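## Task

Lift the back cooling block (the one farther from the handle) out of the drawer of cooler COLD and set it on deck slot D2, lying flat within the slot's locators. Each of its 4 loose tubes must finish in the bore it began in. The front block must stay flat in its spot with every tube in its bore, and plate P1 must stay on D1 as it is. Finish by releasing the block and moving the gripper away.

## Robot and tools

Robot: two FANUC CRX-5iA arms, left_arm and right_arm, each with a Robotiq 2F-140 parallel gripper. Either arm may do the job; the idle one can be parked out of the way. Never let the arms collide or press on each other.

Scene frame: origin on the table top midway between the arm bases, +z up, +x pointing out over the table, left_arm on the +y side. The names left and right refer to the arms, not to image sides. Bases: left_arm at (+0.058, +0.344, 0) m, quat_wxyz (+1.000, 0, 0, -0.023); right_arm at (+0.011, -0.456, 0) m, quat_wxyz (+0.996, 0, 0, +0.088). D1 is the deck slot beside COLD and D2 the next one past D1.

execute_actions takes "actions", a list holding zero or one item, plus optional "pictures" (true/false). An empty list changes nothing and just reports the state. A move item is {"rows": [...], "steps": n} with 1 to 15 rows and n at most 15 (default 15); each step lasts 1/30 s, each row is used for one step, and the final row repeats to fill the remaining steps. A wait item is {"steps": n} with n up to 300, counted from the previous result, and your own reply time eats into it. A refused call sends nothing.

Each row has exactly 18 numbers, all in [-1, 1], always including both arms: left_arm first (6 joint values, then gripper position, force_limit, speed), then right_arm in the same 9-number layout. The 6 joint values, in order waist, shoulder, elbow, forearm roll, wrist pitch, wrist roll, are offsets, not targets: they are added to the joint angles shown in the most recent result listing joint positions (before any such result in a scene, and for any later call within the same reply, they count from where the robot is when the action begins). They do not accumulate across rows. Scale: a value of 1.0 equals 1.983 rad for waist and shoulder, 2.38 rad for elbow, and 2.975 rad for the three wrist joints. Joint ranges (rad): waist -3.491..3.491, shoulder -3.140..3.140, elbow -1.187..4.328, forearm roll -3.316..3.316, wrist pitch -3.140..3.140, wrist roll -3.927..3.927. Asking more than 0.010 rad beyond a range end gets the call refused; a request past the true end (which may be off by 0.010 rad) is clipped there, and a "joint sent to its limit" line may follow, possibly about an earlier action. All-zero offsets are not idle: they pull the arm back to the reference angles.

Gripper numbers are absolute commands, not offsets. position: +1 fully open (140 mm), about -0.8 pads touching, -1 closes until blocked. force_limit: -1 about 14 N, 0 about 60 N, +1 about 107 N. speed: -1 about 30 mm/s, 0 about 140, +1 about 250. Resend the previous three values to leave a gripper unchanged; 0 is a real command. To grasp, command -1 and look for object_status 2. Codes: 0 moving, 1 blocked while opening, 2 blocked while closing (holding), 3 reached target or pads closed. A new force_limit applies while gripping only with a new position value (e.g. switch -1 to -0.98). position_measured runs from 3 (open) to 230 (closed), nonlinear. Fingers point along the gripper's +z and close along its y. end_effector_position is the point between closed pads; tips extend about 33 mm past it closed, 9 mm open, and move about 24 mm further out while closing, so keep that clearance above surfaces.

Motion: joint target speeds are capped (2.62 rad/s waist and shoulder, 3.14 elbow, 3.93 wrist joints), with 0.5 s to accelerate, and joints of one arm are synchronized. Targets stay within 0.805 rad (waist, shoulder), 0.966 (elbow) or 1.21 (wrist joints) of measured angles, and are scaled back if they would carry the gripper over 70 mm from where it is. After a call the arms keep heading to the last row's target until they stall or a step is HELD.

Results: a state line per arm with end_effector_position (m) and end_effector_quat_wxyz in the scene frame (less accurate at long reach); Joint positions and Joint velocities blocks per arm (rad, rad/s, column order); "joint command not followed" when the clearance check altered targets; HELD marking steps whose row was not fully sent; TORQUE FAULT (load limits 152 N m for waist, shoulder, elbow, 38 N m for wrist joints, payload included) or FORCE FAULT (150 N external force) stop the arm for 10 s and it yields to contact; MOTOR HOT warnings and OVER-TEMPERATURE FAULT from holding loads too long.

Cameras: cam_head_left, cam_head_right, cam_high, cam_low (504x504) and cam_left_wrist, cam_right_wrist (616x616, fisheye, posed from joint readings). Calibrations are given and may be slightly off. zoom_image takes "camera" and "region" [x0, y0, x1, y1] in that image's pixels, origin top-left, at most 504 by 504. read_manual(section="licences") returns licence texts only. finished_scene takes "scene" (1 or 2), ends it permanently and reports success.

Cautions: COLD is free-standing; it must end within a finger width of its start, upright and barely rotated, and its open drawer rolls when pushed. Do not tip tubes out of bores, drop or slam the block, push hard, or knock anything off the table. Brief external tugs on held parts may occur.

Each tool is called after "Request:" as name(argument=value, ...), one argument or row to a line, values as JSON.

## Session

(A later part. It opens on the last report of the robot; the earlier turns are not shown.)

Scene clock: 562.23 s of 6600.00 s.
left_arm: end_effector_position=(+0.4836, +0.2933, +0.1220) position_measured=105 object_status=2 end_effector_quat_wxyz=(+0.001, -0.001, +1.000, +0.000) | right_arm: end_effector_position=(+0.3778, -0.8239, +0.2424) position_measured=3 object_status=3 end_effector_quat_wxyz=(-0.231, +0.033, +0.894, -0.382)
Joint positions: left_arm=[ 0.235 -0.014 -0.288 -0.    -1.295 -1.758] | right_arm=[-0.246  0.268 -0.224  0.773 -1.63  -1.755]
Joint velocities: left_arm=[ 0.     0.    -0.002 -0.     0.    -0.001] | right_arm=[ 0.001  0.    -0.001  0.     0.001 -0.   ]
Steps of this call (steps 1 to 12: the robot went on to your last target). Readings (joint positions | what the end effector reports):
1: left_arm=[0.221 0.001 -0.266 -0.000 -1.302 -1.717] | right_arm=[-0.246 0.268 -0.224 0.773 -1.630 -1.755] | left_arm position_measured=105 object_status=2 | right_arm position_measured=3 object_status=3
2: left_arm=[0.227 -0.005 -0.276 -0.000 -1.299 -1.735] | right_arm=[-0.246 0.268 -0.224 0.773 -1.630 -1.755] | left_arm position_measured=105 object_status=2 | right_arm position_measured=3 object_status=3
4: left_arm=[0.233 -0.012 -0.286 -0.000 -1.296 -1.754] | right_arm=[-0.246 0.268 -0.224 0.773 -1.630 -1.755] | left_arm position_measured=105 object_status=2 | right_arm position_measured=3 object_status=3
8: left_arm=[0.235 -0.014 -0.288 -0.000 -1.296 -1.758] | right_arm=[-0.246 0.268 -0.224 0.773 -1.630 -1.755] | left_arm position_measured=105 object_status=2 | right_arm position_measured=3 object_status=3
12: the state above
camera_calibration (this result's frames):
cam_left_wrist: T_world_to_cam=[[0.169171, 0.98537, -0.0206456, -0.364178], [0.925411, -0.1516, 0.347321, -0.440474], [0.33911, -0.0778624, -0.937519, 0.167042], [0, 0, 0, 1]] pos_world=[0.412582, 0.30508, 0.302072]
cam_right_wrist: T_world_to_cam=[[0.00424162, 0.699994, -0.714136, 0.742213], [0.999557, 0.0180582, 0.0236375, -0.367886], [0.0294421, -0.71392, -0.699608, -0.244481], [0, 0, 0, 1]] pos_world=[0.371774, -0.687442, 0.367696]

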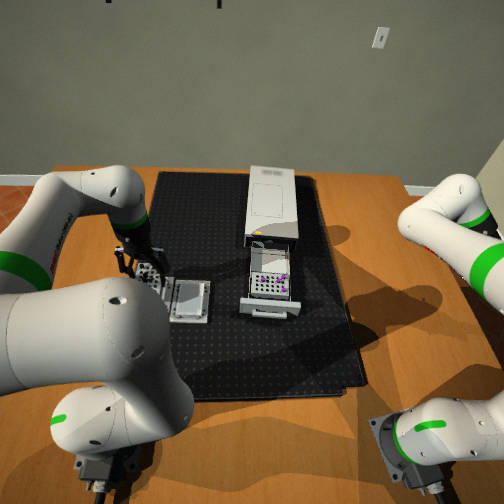

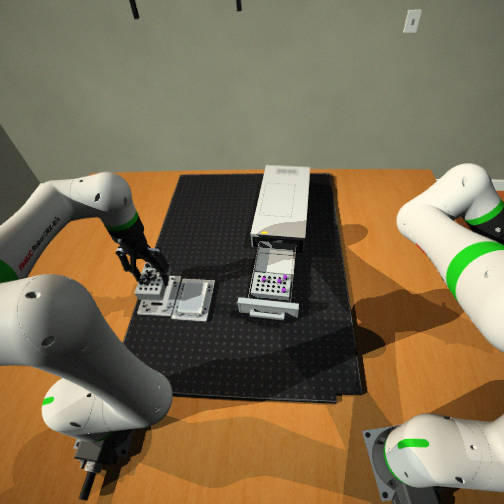

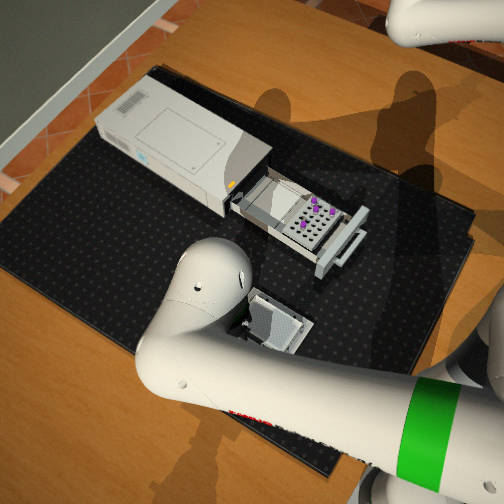

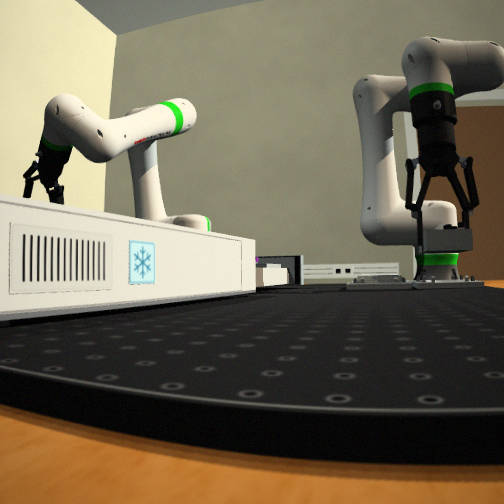

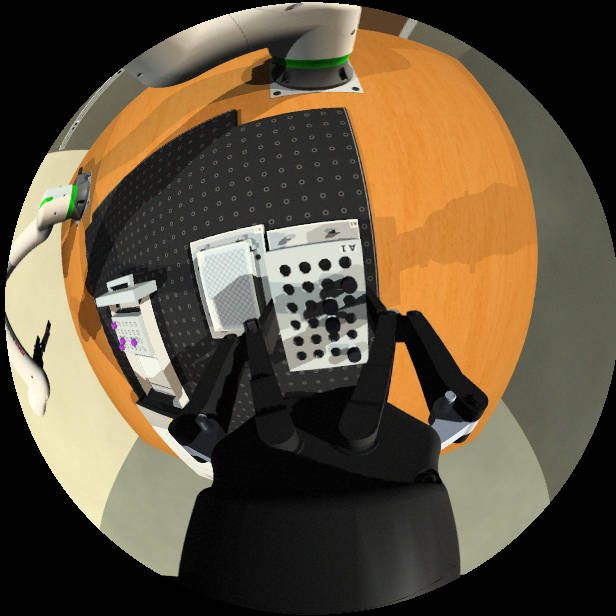

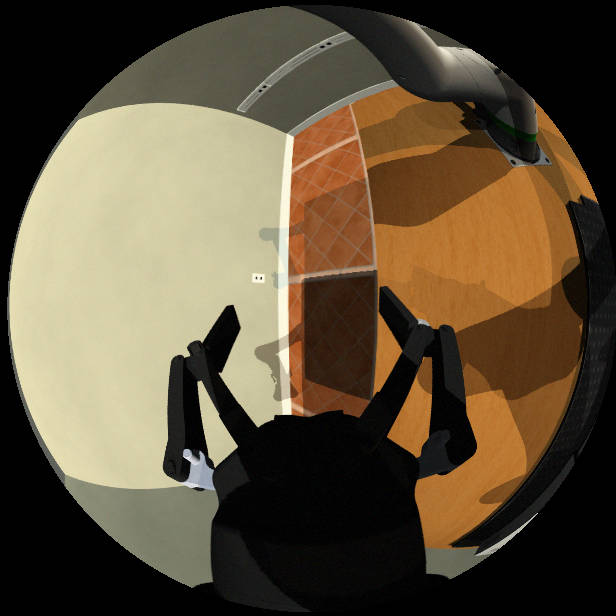

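Request:
execute_actions(
  actions=[
    {"rows": [
[0.00003,0.00007,-0.00029,0,0.00028,-0.00003,-1,0.8,-0.8,0,0,0,0,0,0,1,0,0],
[0.00017,0.00047,-0.00194,0,0.00186,-0.00019,-1,0.8,-0.8,0,0,0,0,0,0,1,0,0],
[0.00049,0.00132,-0.00546,0,0.00525,-0.00055,-1,0.8,-0.8,0,0,0,0,0,0,1,0,0],
[0.00096,0.00258,-0.01062,0,0.01021,-0.00107,-1,0.8,-0.8,0,0,0,0,0,0,1,0,0],
[0.00151,0.00406,-0.01673,0,0.01609,-0.00168,-1,0.8,-0.8,0,0,0,0,0,0,1,0,0],
[0.00206,0.00554,-0.02284,0,0.02197,-0.00229,-1,0.8,-0.8,0,0,0,0,0,0,1,0,0],
[0.00253,0.0068,-0.028,0,0.02693,-0.00281,-1,0.8,-0.8,0,0,0,0,0,0,1,0,0],
[0.00285,0.00765,-0.03152,0,0.03032,-0.00317,-1,0.8,-0.8,0,0,0,0,0,0,1,0,0],
[0.00299,0.00805,-0.03317,0,0.0319,-0.00333,-1,0.8,-0.8,0,0,0,0,0,0,1,0,0],
[0.00302,0.00812,-0.03346,0,0.03218,-0.00336,-1,0.8,-0.8,0,0,0,0,0,0,1,0,0]
], "steps": 15},
  ],
  pictures=false,
)

Request:
execute_actions(
  actions=[
    {"steps": 6},
  ],
)

Scene clock: 674.10 s of 6600.00 s.
left_arm: end_effector_position=(+0.4777, +0.2946, +0.0834) position_measured=105 object_status=2 end_effector_quat_wxyz=(+0.001, +0.001, +1.000, +0.000) | right_arm: end_effector_position=(+0.3778, -0.8239, +0.2424) position_measured=3 object_status=3 end_effector_quat_wxyz=(-0.231, +0.033, +0.894, -0.382)
Joint positions: left_arm=[ 0.241  0.002 -0.367 -0.    -1.201 -1.768] | right_arm=[-0.246  0.268 -0.224  0.773 -1.63  -1.755]
Joint velocities: left_arm=[ 0.001  0.002 -0.014 -0.     0.015 -0.002] | right_arm=[-0.    -0.002  0.002  0.     0.    -0.   ]
Steps of this call (steps 1 to 30: the robot went on to your last target; steps 31 to 90: nothing new was sent; then 108.37 s passed at rest; steps 91 to 105: all 15 steps of this action). Readings (joint positions | what the end effector reports):
91: left_arm=[0.235 -0.014 -0.288 -0.000 -1.295 -1.758] | right_arm=[-0.246 0.268 -0.224 0.773 -1.630 -1.755] | left_arm position_measured=105 object_status=2 | right_arm position_measured=3 object_status=3
92: left_arm=[0.235 -0.014 -0.288 -0.000 -1.295 -1.758] | right_arm=[-0.246 0.268 -0.224 0.773 -1.630 -1.755] | left_arm position_measured=105 object_status=2 | right_arm position_measured=3 object_status=3
94: left_arm=[0.235 -0.013 -0.292 -0.000 -1.290 -1.759] | right_arm=[-0.246 0.268 -0.224 0.773 -1.630 -1.755] | left_arm position_measured=105 object_status=2 | right_arm position_measured=3 object_status=3
98: left_arm=[0.238 -0.006 -0.326 -0.000 -1.250 -1.763] | right_arm=[-0.246 0.268 -0.224 0.773 -1.630 -1.755] | left_arm position_measured=105 object_status=2 | right_arm position_measured=3 object_status=3
105: the state above

Scene clock: 674.30 s of 6600.00 s.
left_arm: end_effector_position=(+0.4776, +0.2946, +0.0831) position_measured=105 object_status=2 end_effector_quat_wxyz=(+0.001, +0.001, +1.000, +0.000) | right_arm: end_effector_position=(+0.3778, -0.8239, +0.2424) position_measured=3 object_status=3 end_effector_quat_wxyz=(-0.231, +0.033, +0.894, -0.382)
Joint positions: left_arm=[ 0.241  0.002 -0.368 -0.    -1.2   -1.768] | right_arm=[-0.246  0.268 -0.224  0.773 -1.63  -1.755]
Joint velocities: left_arm=[-0.    -0.    -0.     0.     0.001 -0.   ] | right_arm=[-0.001  0.     0.001  0.    -0.001  0.   ]
Steps of this call (steps 1 to 6: the robot went on to your last target). Readings (joint positions | what the end effector reports):
1: left_arm=[0.241 0.002 -0.367 -0.000 -1.200 -1.768] | right_arm=[-0.246 0.268 -0.224 0.773 -1.630 -1.755] | left_arm position_measured=105 object_status=2 | right_arm position_measured=3 object_status=3
2: left_arm=[0.241 0.002 -0.367 -0.000 -1.200 -1.768] | right_arm=[-0.246 0.268 -0.224 0.773 -1.630 -1.755] | left_arm position_measured=105 object_status=2 | right_arm position_measured=3 object_status=3
4: left_arm=[0.241 0.002 -0.368 -0.000 -1.200 -1.768] | right_arm=[-0.246 0.268 -0.224 0.773 -1.630 -1.755] | left_arm position_measured=105 object_status=2 | right_arm position_measured=3 object_status=3
6: the state above
camera_calibration (this result's frames):
cam_left_wrist: T_world_to_cam=[[0.173151, 0.984679, -0.0206348, -0.366951], [0.924782, -0.15534, 0.347343, -0.419797], [0.338816, -0.0792255, -0.937511, 0.133177], [0, 0, 0, 1]] pos_world=[0.406636, 0.306669, 0.263097]
cam_right_wrist: T_world_to_cam=[[0.00424168, 0.699994, -0.714136, 0.742213], [0.999557, 0.0180584, 0.0236378, -0.367886], [0.0294425, -0.71392, -0.699608, -0.244481], [0, 0, 0, 1]] pos_world=[0.371774, -0.687442, 0.367696]

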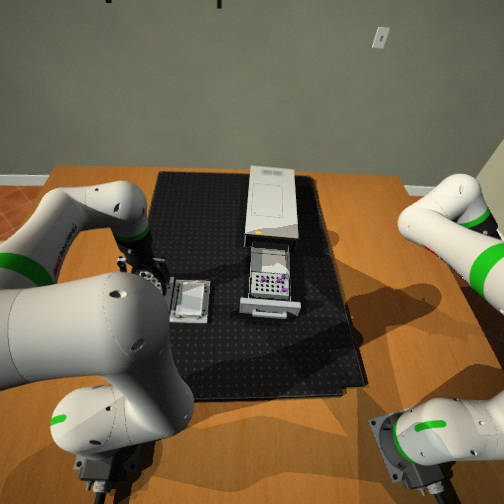

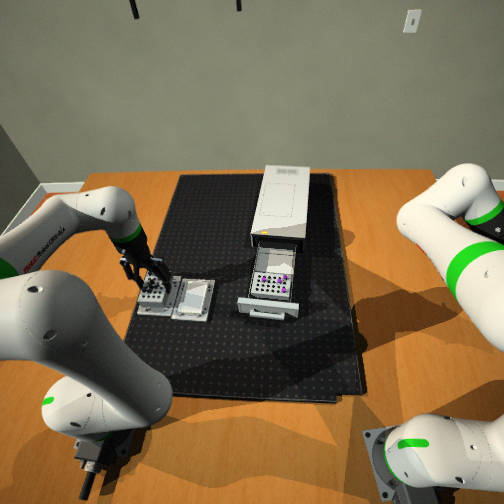

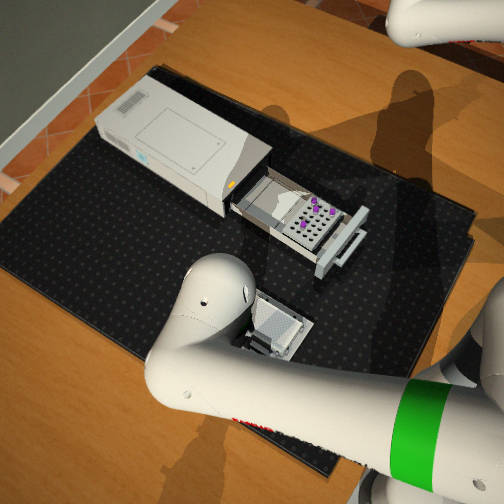

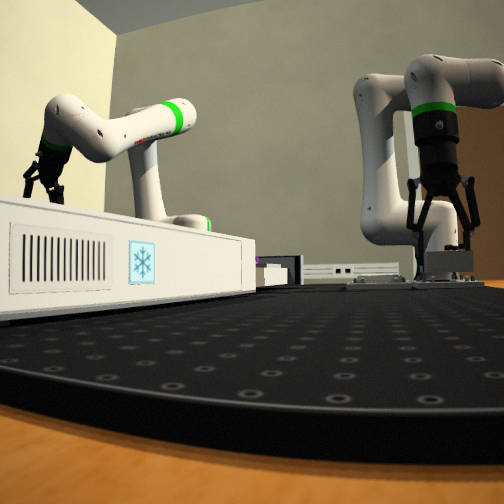

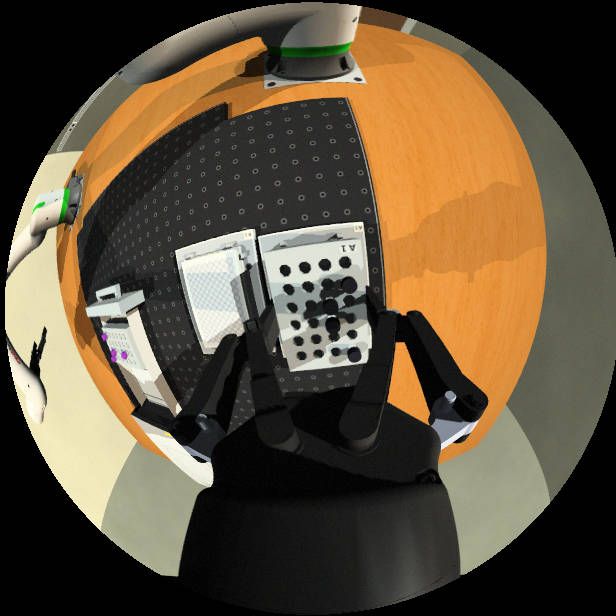

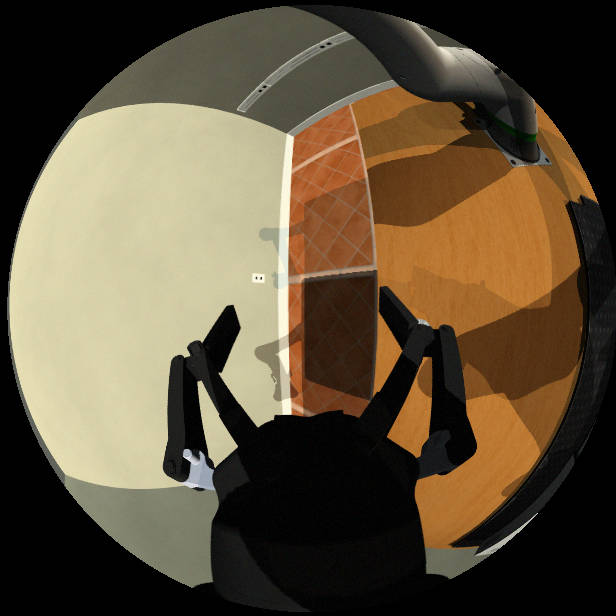

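Request:
zoom_image(
  camera="cam_left_wrist",
  region=[250, 225, 310, 275],
)

Request:
zoom_image(
  camera="cam_left_wrist",
  region=[320, 215, 380, 265],
)

Request:
zoom_image(
  camera="cam_low",
  region=[410, 240, 490, 296],
)

Region (250, 225, 310, 275) of cam_left_wrist's 616x616 image, scaled by 8.400, with more detail than that image has.

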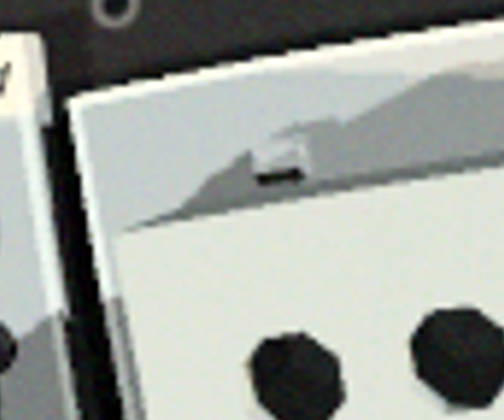

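Region (320, 215, 380, 265) of cam_left_wrist's 616x616 image, scaled by 8.400, with more detail than that image has.

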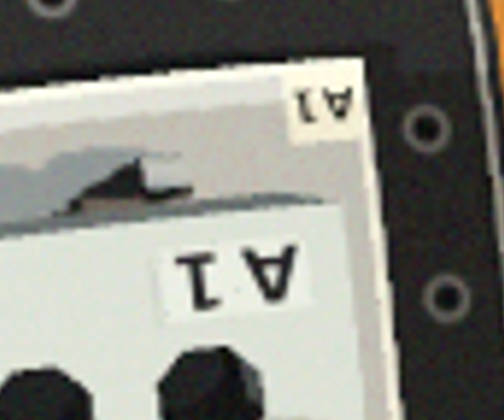

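Region (410, 240, 490, 296) of cam_low's 504x504 image, scaled by 6.300, with more detail than that image has; it fills the top 353 rows of this view, and the rest is white.

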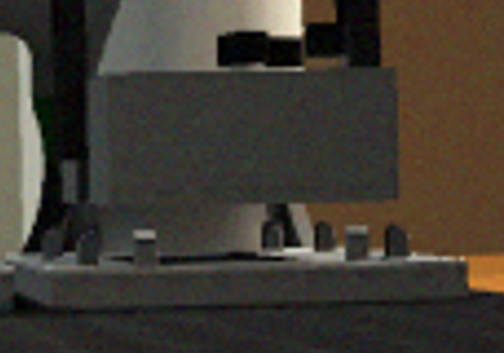

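Request:
execute_actions(
  actions=[],
)

Scene clock: 702.70 s of 6600.00 s.
left_arm: end_effector_position=(+0.4776, +0.2946, +0.0830) position_measured=105 object_status=2 end_effector_quat_wxyz=(+0.001, +0.001, +1.000, +0.000) | right_arm: end_effector_position=(+0.3778, -0.8239, +0.2424) position_measured=3 object_status=3 end_effector_quat_wxyz=(-0.231, +0.033, +0.894, -0.382)
Joint positions: left_arm=[ 0.241  0.002 -0.368 -0.    -1.2   -1.768] | right_arm=[-0.246  0.268 -0.224  0.773 -1.63  -1.755]
Joint velocities: left_arm=[ 0. -0. -0. -0.  0.  0.] | right_arm=[ 0.001 -0.001  0.002 -0.    -0.001  0.001]
Steps of this call (steps 1 to 15: the robot went on to your last target; steps 16 to 90: nothing new was sent; then 25.40 s passed at rest). Readings (joint positions | what the end effector reports):
1: left_arm=[0.241 0.002 -0.368 -0.000 -1.200 -1.768] | right_arm=[-0.246 0.268 -0.224 0.773 -1.630 -1.755] | left_arm position_measured=105 object_status=2 | right_arm position_measured=3 object_status=3
2: left_arm=[0.241 0.002 -0.368 -0.000 -1.200 -1.768] | right_arm=[-0.246 0.268 -0.224 0.773 -1.630 -1.755] | left_arm position_measured=105 object_status=2 | right_arm position_measured=3 object_status=3
4: left_arm=[0.241 0.002 -0.368 -0.000 -1.200 -1.768] | right_arm=[-0.246 0.268 -0.224 0.773 -1.630 -1.755] | left_arm position_measured=105 object_status=2 | right_arm position_measured=3 object_status=3
8: left_arm=[0.241 0.002 -0.368 -0.000 -1.200 -1.768] | right_arm=[-0.246 0.268 -0.224 0.773 -1.630 -1.755] | left_arm position_measured=105 object_status=2 | right_arm position_measured=3 object_status=3
90: the state above
All arms were judged still, so your last target was given up. Only a new action makes them travel on or press farther. Fingers that are still opening or closing keep moving.
camera_calibration (this result's frames):
cam_left_wrist: T_world_to_cam=[[0.17315, 0.984679, -0.0206466, -0.366947], [0.924794, -0.155337, 0.347314, -0.419781], [0.338786, -0.0792314, -0.937522, 0.133176], [0, 0, 0, 1]] pos_world=[0.406629, 0.306669, 0.263075]
cam_right_wrist: T_world_to_cam=[[0.00424156, 0.699994, -0.714136, 0.742213], [0.999557, 0.0180584, 0.0236377, -0.367886], [0.0294424, -0.71392, -0.699608, -0.244481], [0, 0, 0, 1]] pos_world=[0.371774, -0.687442, 0.367696]

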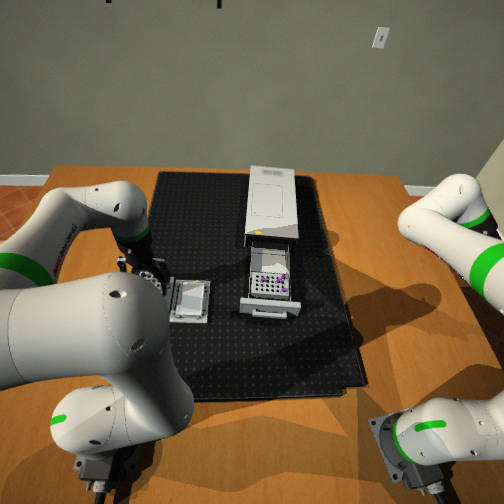

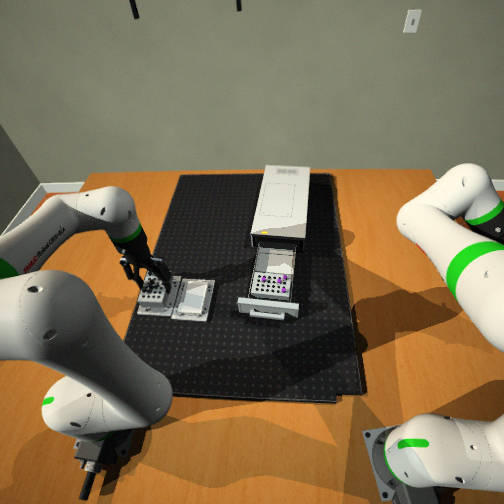

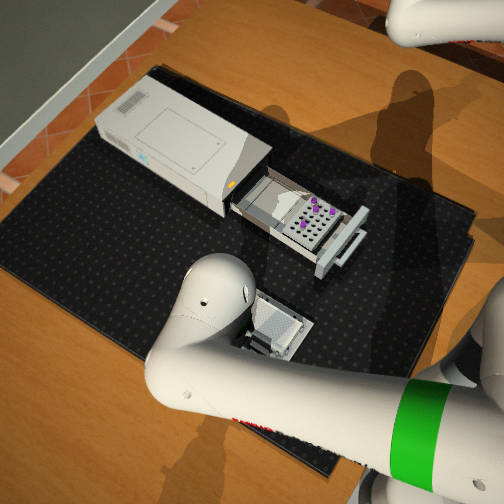

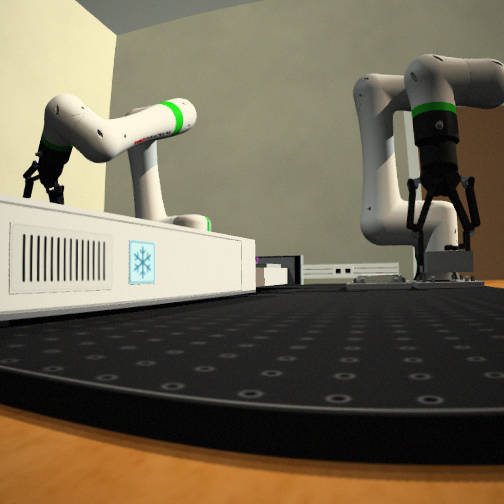

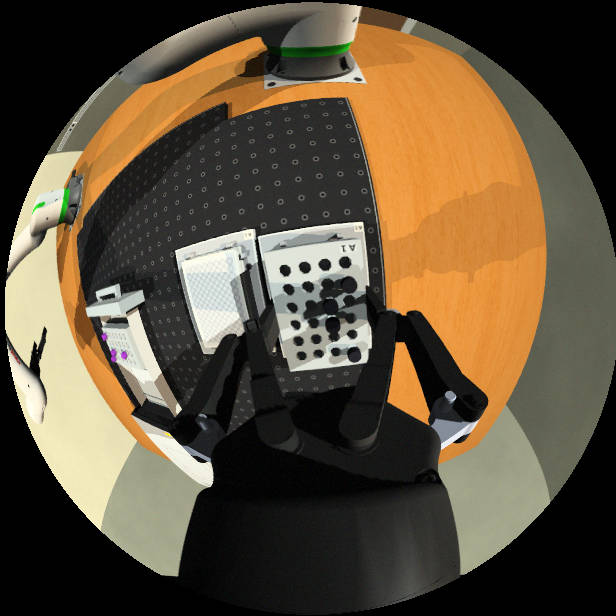

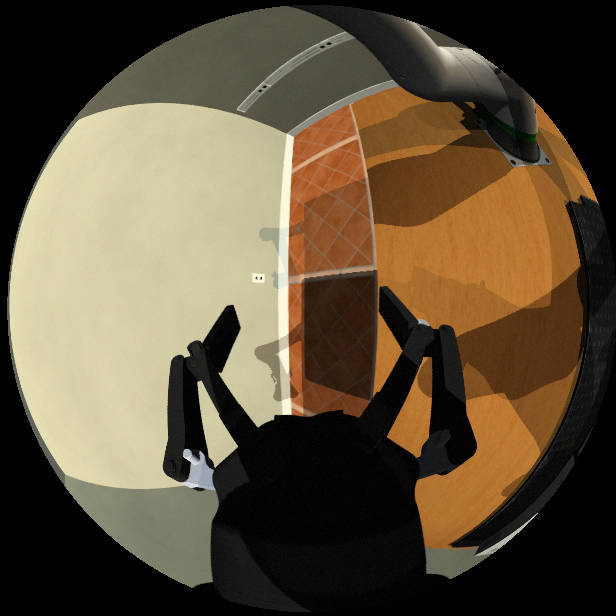

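Request:
execute_actions(
  actions=[
    {"rows": [[0,0.000021,-0.000037,0,0.000043,0,-1,0.8,-0.8,0,0,0,0,0,0,1,0,0],[0,0.000141,-0.000248,0,0.000292,0,-1,0.8,-0.8,0,0,0,0,0,0,1,0,0],[0,0.000396,-0.000697,0,0.000821,0,-1,0.8,-0.8,0,0,0,0,0,0,1,0,0],[0,0.00077,-0.001357,0,0.001599,0,-1,0.8,-0.8,0,0,0,0,0,0,1,0,0],[0,0.001213,-0.002138,0,0.002519,0,-1,0.8,-0.8,0,0,0,0,0,0,1,0,0],[0,0.001656,-0.002918,0,0.003438,0,-1,0.8,-0.8,0,0,0,0,0,0,1,0,0],[0,0.00203,-0.003578,0,0.004216,0,-1,0.8,-0.8,0,0,0,0,0,0,1,0,0],[0,0.002285,-0.004027,0,0.004745,0,-1,0.8,-0.8,0,0,0,0,0,0,1,0,0],[0,0.002405,-0.004238,0,0.004994,0,-1,0.8,-0.8,0,0,0,0,0,0,1,0,0],[0,0.002426,-0.004275,0,0.005037,0,-1,0.8,-0.8,0,0,0,0,0,0,1,0,0]], "steps": 15},
  ],
)

Request:
zoom_image(
  camera="cam_low",
  region=[410, 240, 490, 296],
)

Request:
zoom_image(
  camera="cam_left_wrist",
  region=[245, 210, 395, 290],
)

Scene clock: 742.13 s of 6600.00 s.
left_arm: end_effector_position=(+0.4772, +0.2945, +0.0771) position_measured=105 object_status=2 end_effector_quat_wxyz=(+0.001, +0.001, +1.000, +0.000) | right_arm: end_effector_position=(+0.3778, -0.8239, +0.2424) position_measured=3 object_status=3 end_effector_quat_wxyz=(-0.231, +0.033, +0.894, -0.382)
Joint positions: left_arm=[ 0.241  0.007 -0.378 -0.    -1.185 -1.768] | right_arm=[-0.246  0.268 -0.224  0.773 -1.63  -1.755]
Joint velocities: left_arm=[-0.    -0.    -0.001 -0.     0.002  0.   ] | right_arm=[-0.001 -0.001 -0.002 -0.    -0.    -0.   ]
Steps of this call (steps 1 to 90: nothing new was sent; then 35.93 s passed at rest; steps 91 to 105: all 15 steps of this action). Readings (joint positions | what the end effector reports):
91: left_arm=[0.241 0.002 -0.368 -0.000 -1.200 -1.768] | right_arm=[-0.246 0.268 -0.224 0.773 -1.630 -1.755] | left_arm position_measured=105 object_status=2 | right_arm position_measured=3 object_status=3
92: left_arm=[0.241 0.002 -0.368 -0.000 -1.200 -1.768] | right_arm=[-0.246 0.268 -0.224 0.773 -1.630 -1.755] | left_arm position_measured=105 object_status=2 | right_arm position_measured=3 object_status=3
94: left_arm=[0.241 0.002 -0.368 -0.000 -1.199 -1.768] | right_arm=[-0.246 0.268 -0.224 0.773 -1.630 -1.755] | left_arm position_measured=105 object_status=2 | right_arm position_measured=3 object_status=3
98: left_arm=[0.241 0.005 -0.374 -0.000 -1.191 -1.768] | right_arm=[-0.246 0.268 -0.224 0.773 -1.630 -1.755] | left_arm position_measured=105 object_status=2 | right_arm position_measured=3 object_status=3
105: the state above
camera_calibration (this result's frames):
cam_left_wrist: T_world_to_cam=[[0.173156, 0.984678, -0.0206428, -0.36693], [0.924787, -0.155343, 0.347329, -0.41737], [0.338801, -0.0792322, -0.937516, 0.127724], [0, 0, 0, 1]] pos_world=[0.406242, 0.306592, 0.257134]
cam_right_wrist: T_world_to_cam=[[0.00424188, 0.699994, -0.714136, 0.742213], [0.999557, 0.0180583, 0.0236379, -0.367887], [0.0294425, -0.71392, -0.699608, -0.244482], [0, 0, 0, 1]] pos_world=[0.371774, -0.687442, 0.367696]

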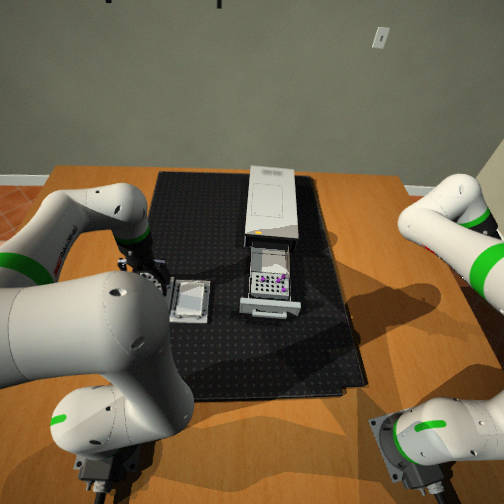

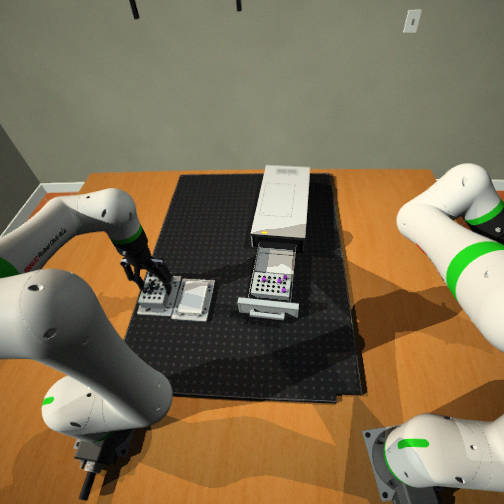

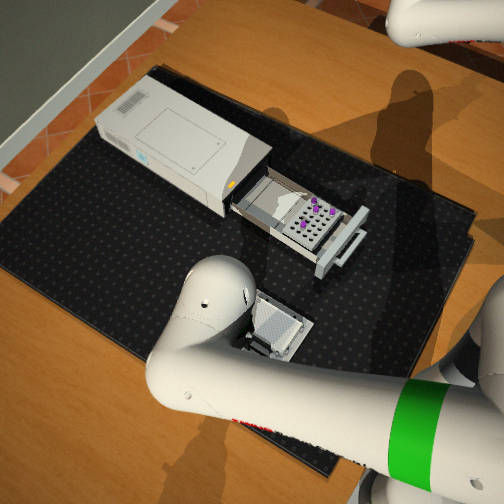

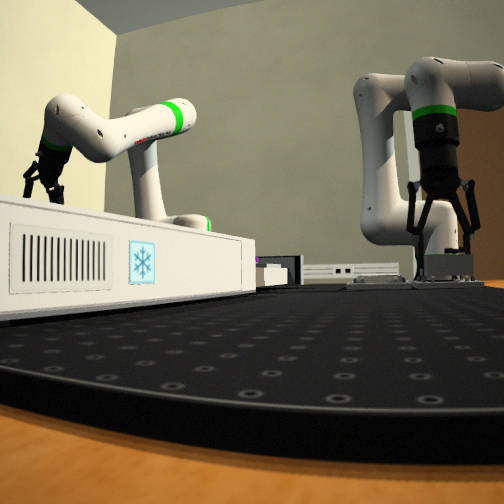

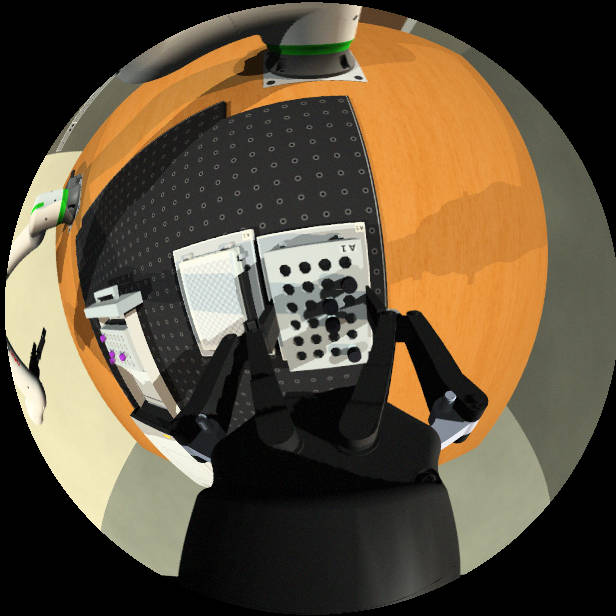

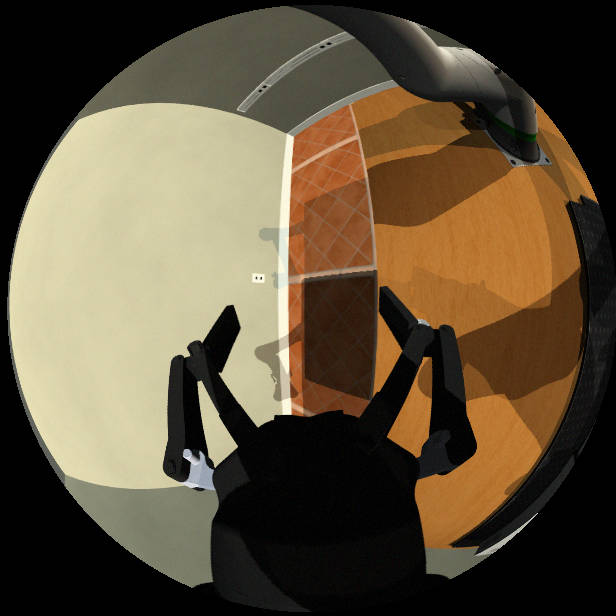

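Region (410, 240, 490, 296) of cam_low's 504x504 image, scaled by 6.300, with more detail than that image has; it fills the top 353 rows of this view, and the rest is white.

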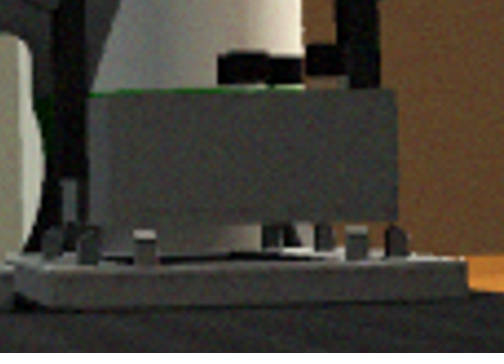

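Region (245, 210, 395, 290) of cam_left_wrist's 616x616 image, scaled by 3.360, with more detail than that image has; it fills the top 269 rows of this view, and the rest is white.

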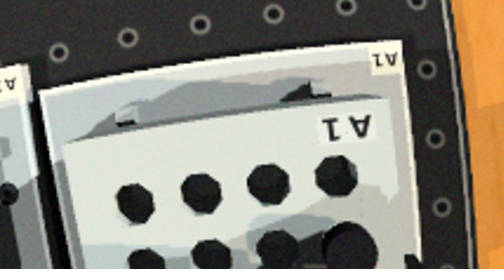

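Request:
zoom_image(
  camera="cam_low",
  region=[414, 266, 444, 290],
)

Request:
zoom_image(
  camera="cam_low",
  region=[452, 266, 482, 290],
)

Request:
zoom_image(
  camera="cam_left_wrist",
  region=[260, 230, 305, 265],
)

Request:
zoom_image(
  camera="cam_left_wrist",
  region=[325, 222, 370, 257],
)

Region (414, 266, 444, 290) of cam_low's 504x504 image, scaled by 16.800, with more detail than that image has; it fills the top 403 rows of this view, and the rest is white.

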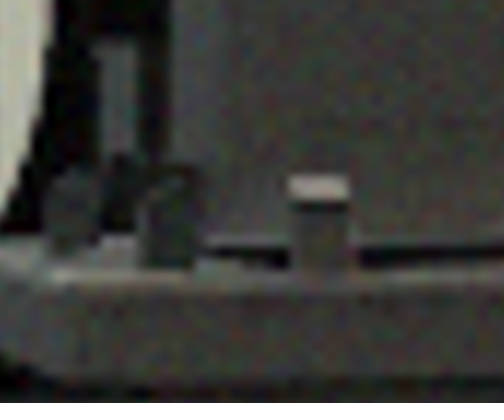

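Region (452, 266, 482, 290) of cam_low's 504x504 image, scaled by 16.800, with more detail than that image has; it fills the top 403 rows of this view, and the rest is white.

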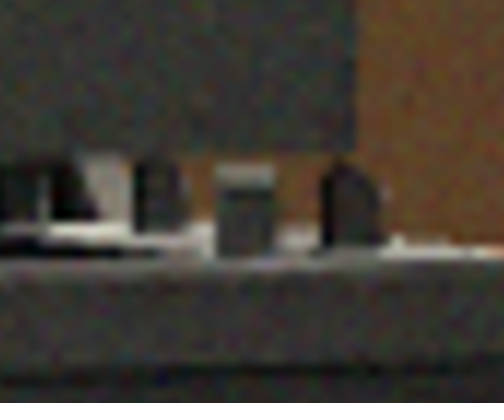

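Region (260, 230, 305, 265) of cam_left_wrist's 616x616 image, scaled by 11.200, with more detail than that image has.

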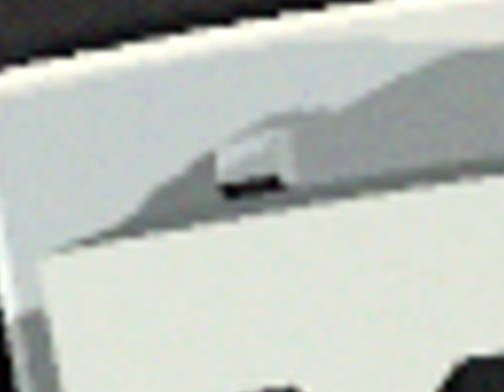

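Region (325, 222, 370, 257) of cam_left_wrist's 616x616 image, scaled by 11.200, with more detail than that image has.

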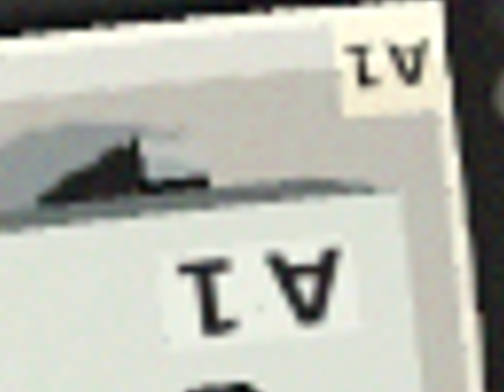

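Request:
execute_actions(
  actions=[
    {"rows": [[0,0.00001,-0.000013,0,0.000017,0,-1,0.8,-0.8,0,0,0,0,0,0,1,0,0],[0,0.000072,-0.00009,0,0.00012,0,-1,0.8,-0.8,0,0,0,0,0,0,1,0,0],[0,0.000209,-0.000262,0,0.000349,0,-1,0.8,-0.8,0,0,0,0,0,0,1,0,0],[0,0.000424,-0.000531,0,0.000707,0,-1,0.8,-0.8,0,0,0,0,0,0,1,0,0],[0,0.000699,-0.000876,0,0.001167,0,-1,0.8,-0.8,0,0,0,0,0,0,1,0,0],[0,0.001009,-0.001264,0,0.001684,0,-1,0.8,-0.8,0,0,0,0,0,0,1,0,0],[0,0.001319,-0.001652,0,0.0022,0,-1,0.8,-0.8,0,0,0,0,0,0,1,0,0],[0,0.001594,-0.001997,0,0.00266,0,-1,0.8,-0.8,0,0,0,0,0,0,1,0,0],[0,0.001809,-0.002266,0,0.003018,0,-1,0.8,-0.8,0,0,0,0,0,0,1,0,0],[0,0.001946,-0.002438,0,0.003247,0,-1,0.8,-0.8,0,0,0,0,0,0,1,0,0],[0,0.002008,-0.002515,0,0.00335,0,-1,0.8,-0.8,0,0,0,0,0,0,1,0,0],[0,0.002018,-0.002528,0,0.003367,0,-1,0.8,-0.8,0,0,0,0,0,0,1,0,0]], "steps": 15},
  ],
)

Request:
zoom_image(
  camera="cam_low",
  region=[410, 240, 490, 296],
)

Request:
zoom_image(
  camera="cam_left_wrist",
  region=[245, 210, 395, 290],
)

Scene clock: 768.13 s of 6600.00 s.
left_arm: end_effector_position=(+0.4773, +0.2945, +0.0733) position_measured=105 object_status=2 end_effector_quat_wxyz=(+0.001, +0.001, +1.000, +0.000) | right_arm: end_effector_position=(+0.3778, -0.8239, +0.2424) position_measured=3 object_status=3 end_effector_quat_wxyz=(-0.231, +0.033, +0.894, -0.382)
Joint positions: left_arm=[ 0.241  0.011 -0.384 -0.    -1.175 -1.768] | right_arm=[-0.246  0.268 -0.224  0.773 -1.63  -1.755]
Joint velocities: left_arm=[-0.001 -0.    -0.003  0.     0.004  0.   ] | right_arm=[-0.001 -0.001 -0.001  0.    -0.     0.   ]
Steps of this call (steps 1 to 15: the robot went on to your last target; steps 16 to 90: nothing new was sent; then 22.50 s passed at rest; steps 91 to 105: all 15 steps of this action). Readings (joint positions | what the end effector reports):
91: left_arm=[0.241 0.007 -0.378 -0.000 -1.185 -1.768] | right_arm=[-0.246 0.268 -0.224 0.773 -1.630 -1.755] | left_arm position_measured=105 object_status=2 | right_arm position_measured=3 object_status=3
92: left_arm=[0.241 0.007 -0.378 -0.000 -1.185 -1.768] | right_arm=[-0.246 0.268 -0.224 0.773 -1.630 -1.755] | left_arm position_measured=105 object_status=2 | right_arm position_measured=3 object_status=3
94: left_arm=[0.241 0.007 -0.378 -0.000 -1.184 -1.768] | right_arm=[-0.246 0.268 -0.224 0.773 -1.630 -1.755] | left_arm position_measured=105 object_status=2 | right_arm position_measured=3 object_status=3
98: left_arm=[0.241 0.009 -0.380 -0.000 -1.181 -1.768] | right_arm=[-0.246 0.268 -0.224 0.773 -1.630 -1.755] | left_arm position_measured=105 object_status=2 | right_arm position_measured=3 object_status=3
105: the state above
camera_calibration (this result's frames):
cam_left_wrist: T_world_to_cam=[[0.17313, 0.984681, -0.0207423, -0.366953], [0.924718, -0.155266, 0.347547, -0.416128], [0.339002, -0.0793514, -0.937433, 0.124048], [0, 0, 0, 1]] pos_world=[0.40628, 0.306564, 0.253299]
cam_right_wrist: T_world_to_cam=[[0.00424179, 0.699994, -0.714136, 0.742213], [0.999557, 0.0180582, 0.0236378, -0.367887], [0.0294423, -0.71392, -0.699608, -0.244482], [0, 0, 0, 1]] pos_world=[0.371774, -0.687442, 0.367696]

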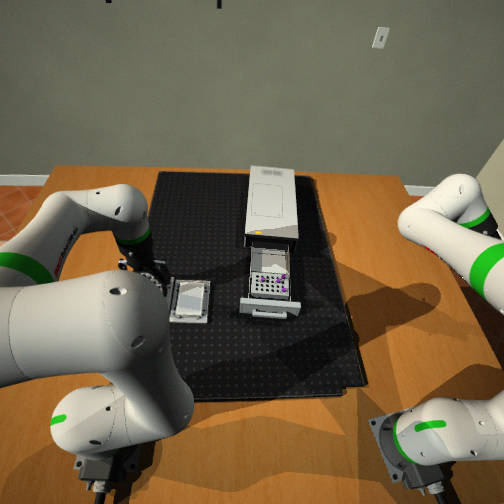

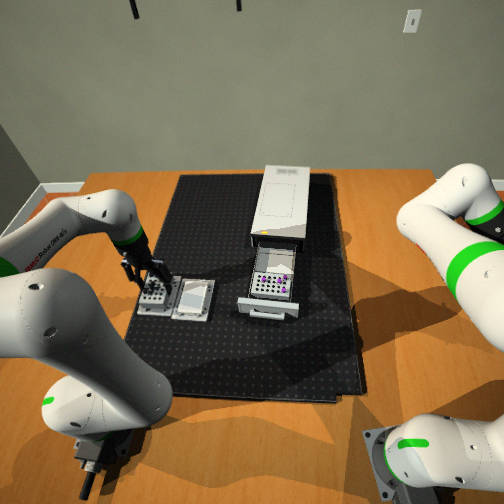

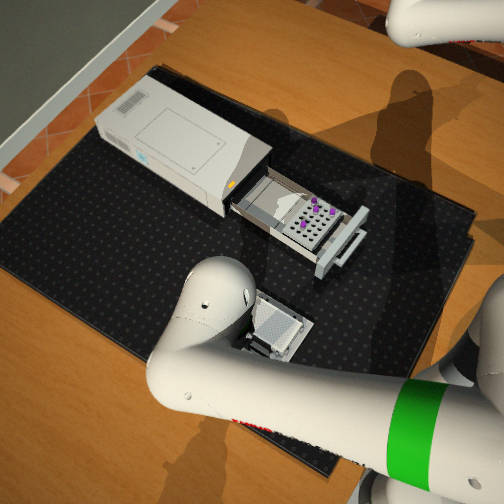

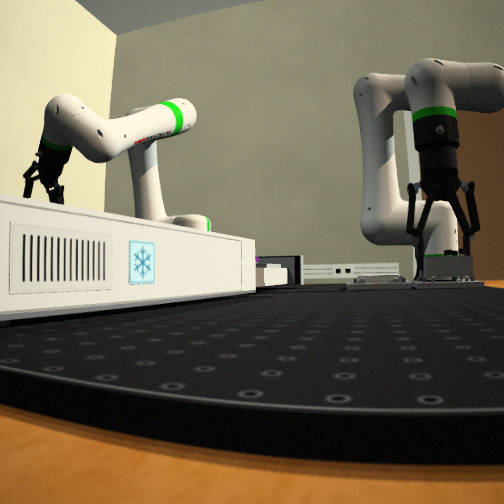

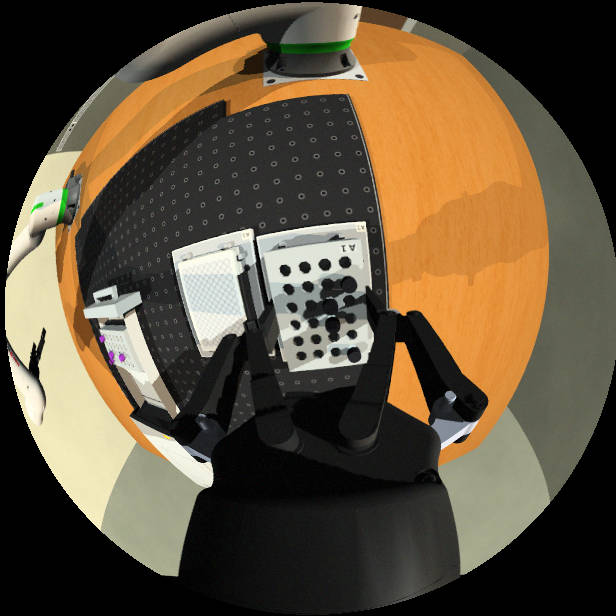

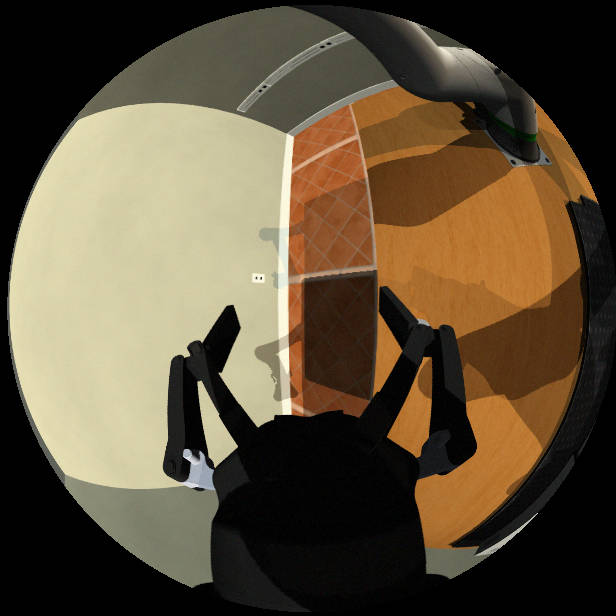

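Region (410, 240, 490, 296) of cam_low's 504x504 image, scaled by 6.300, with more detail than that image has; it fills the top 353 rows of this view, and the rest is white.

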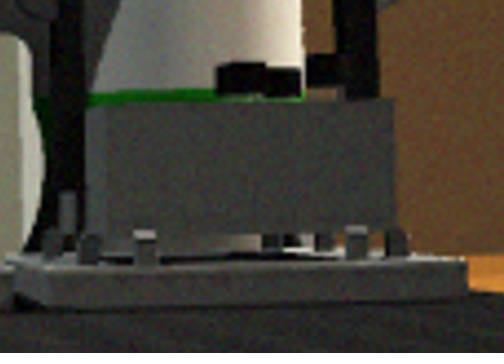

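Region (245, 210, 395, 290) of cam_left_wrist's 616x616 image, scaled by 3.360, with more detail than that image has; it fills the top 269 rows of this view, and the rest is white.

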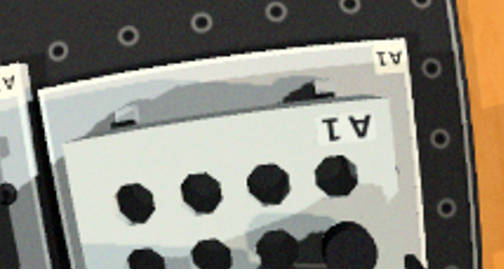

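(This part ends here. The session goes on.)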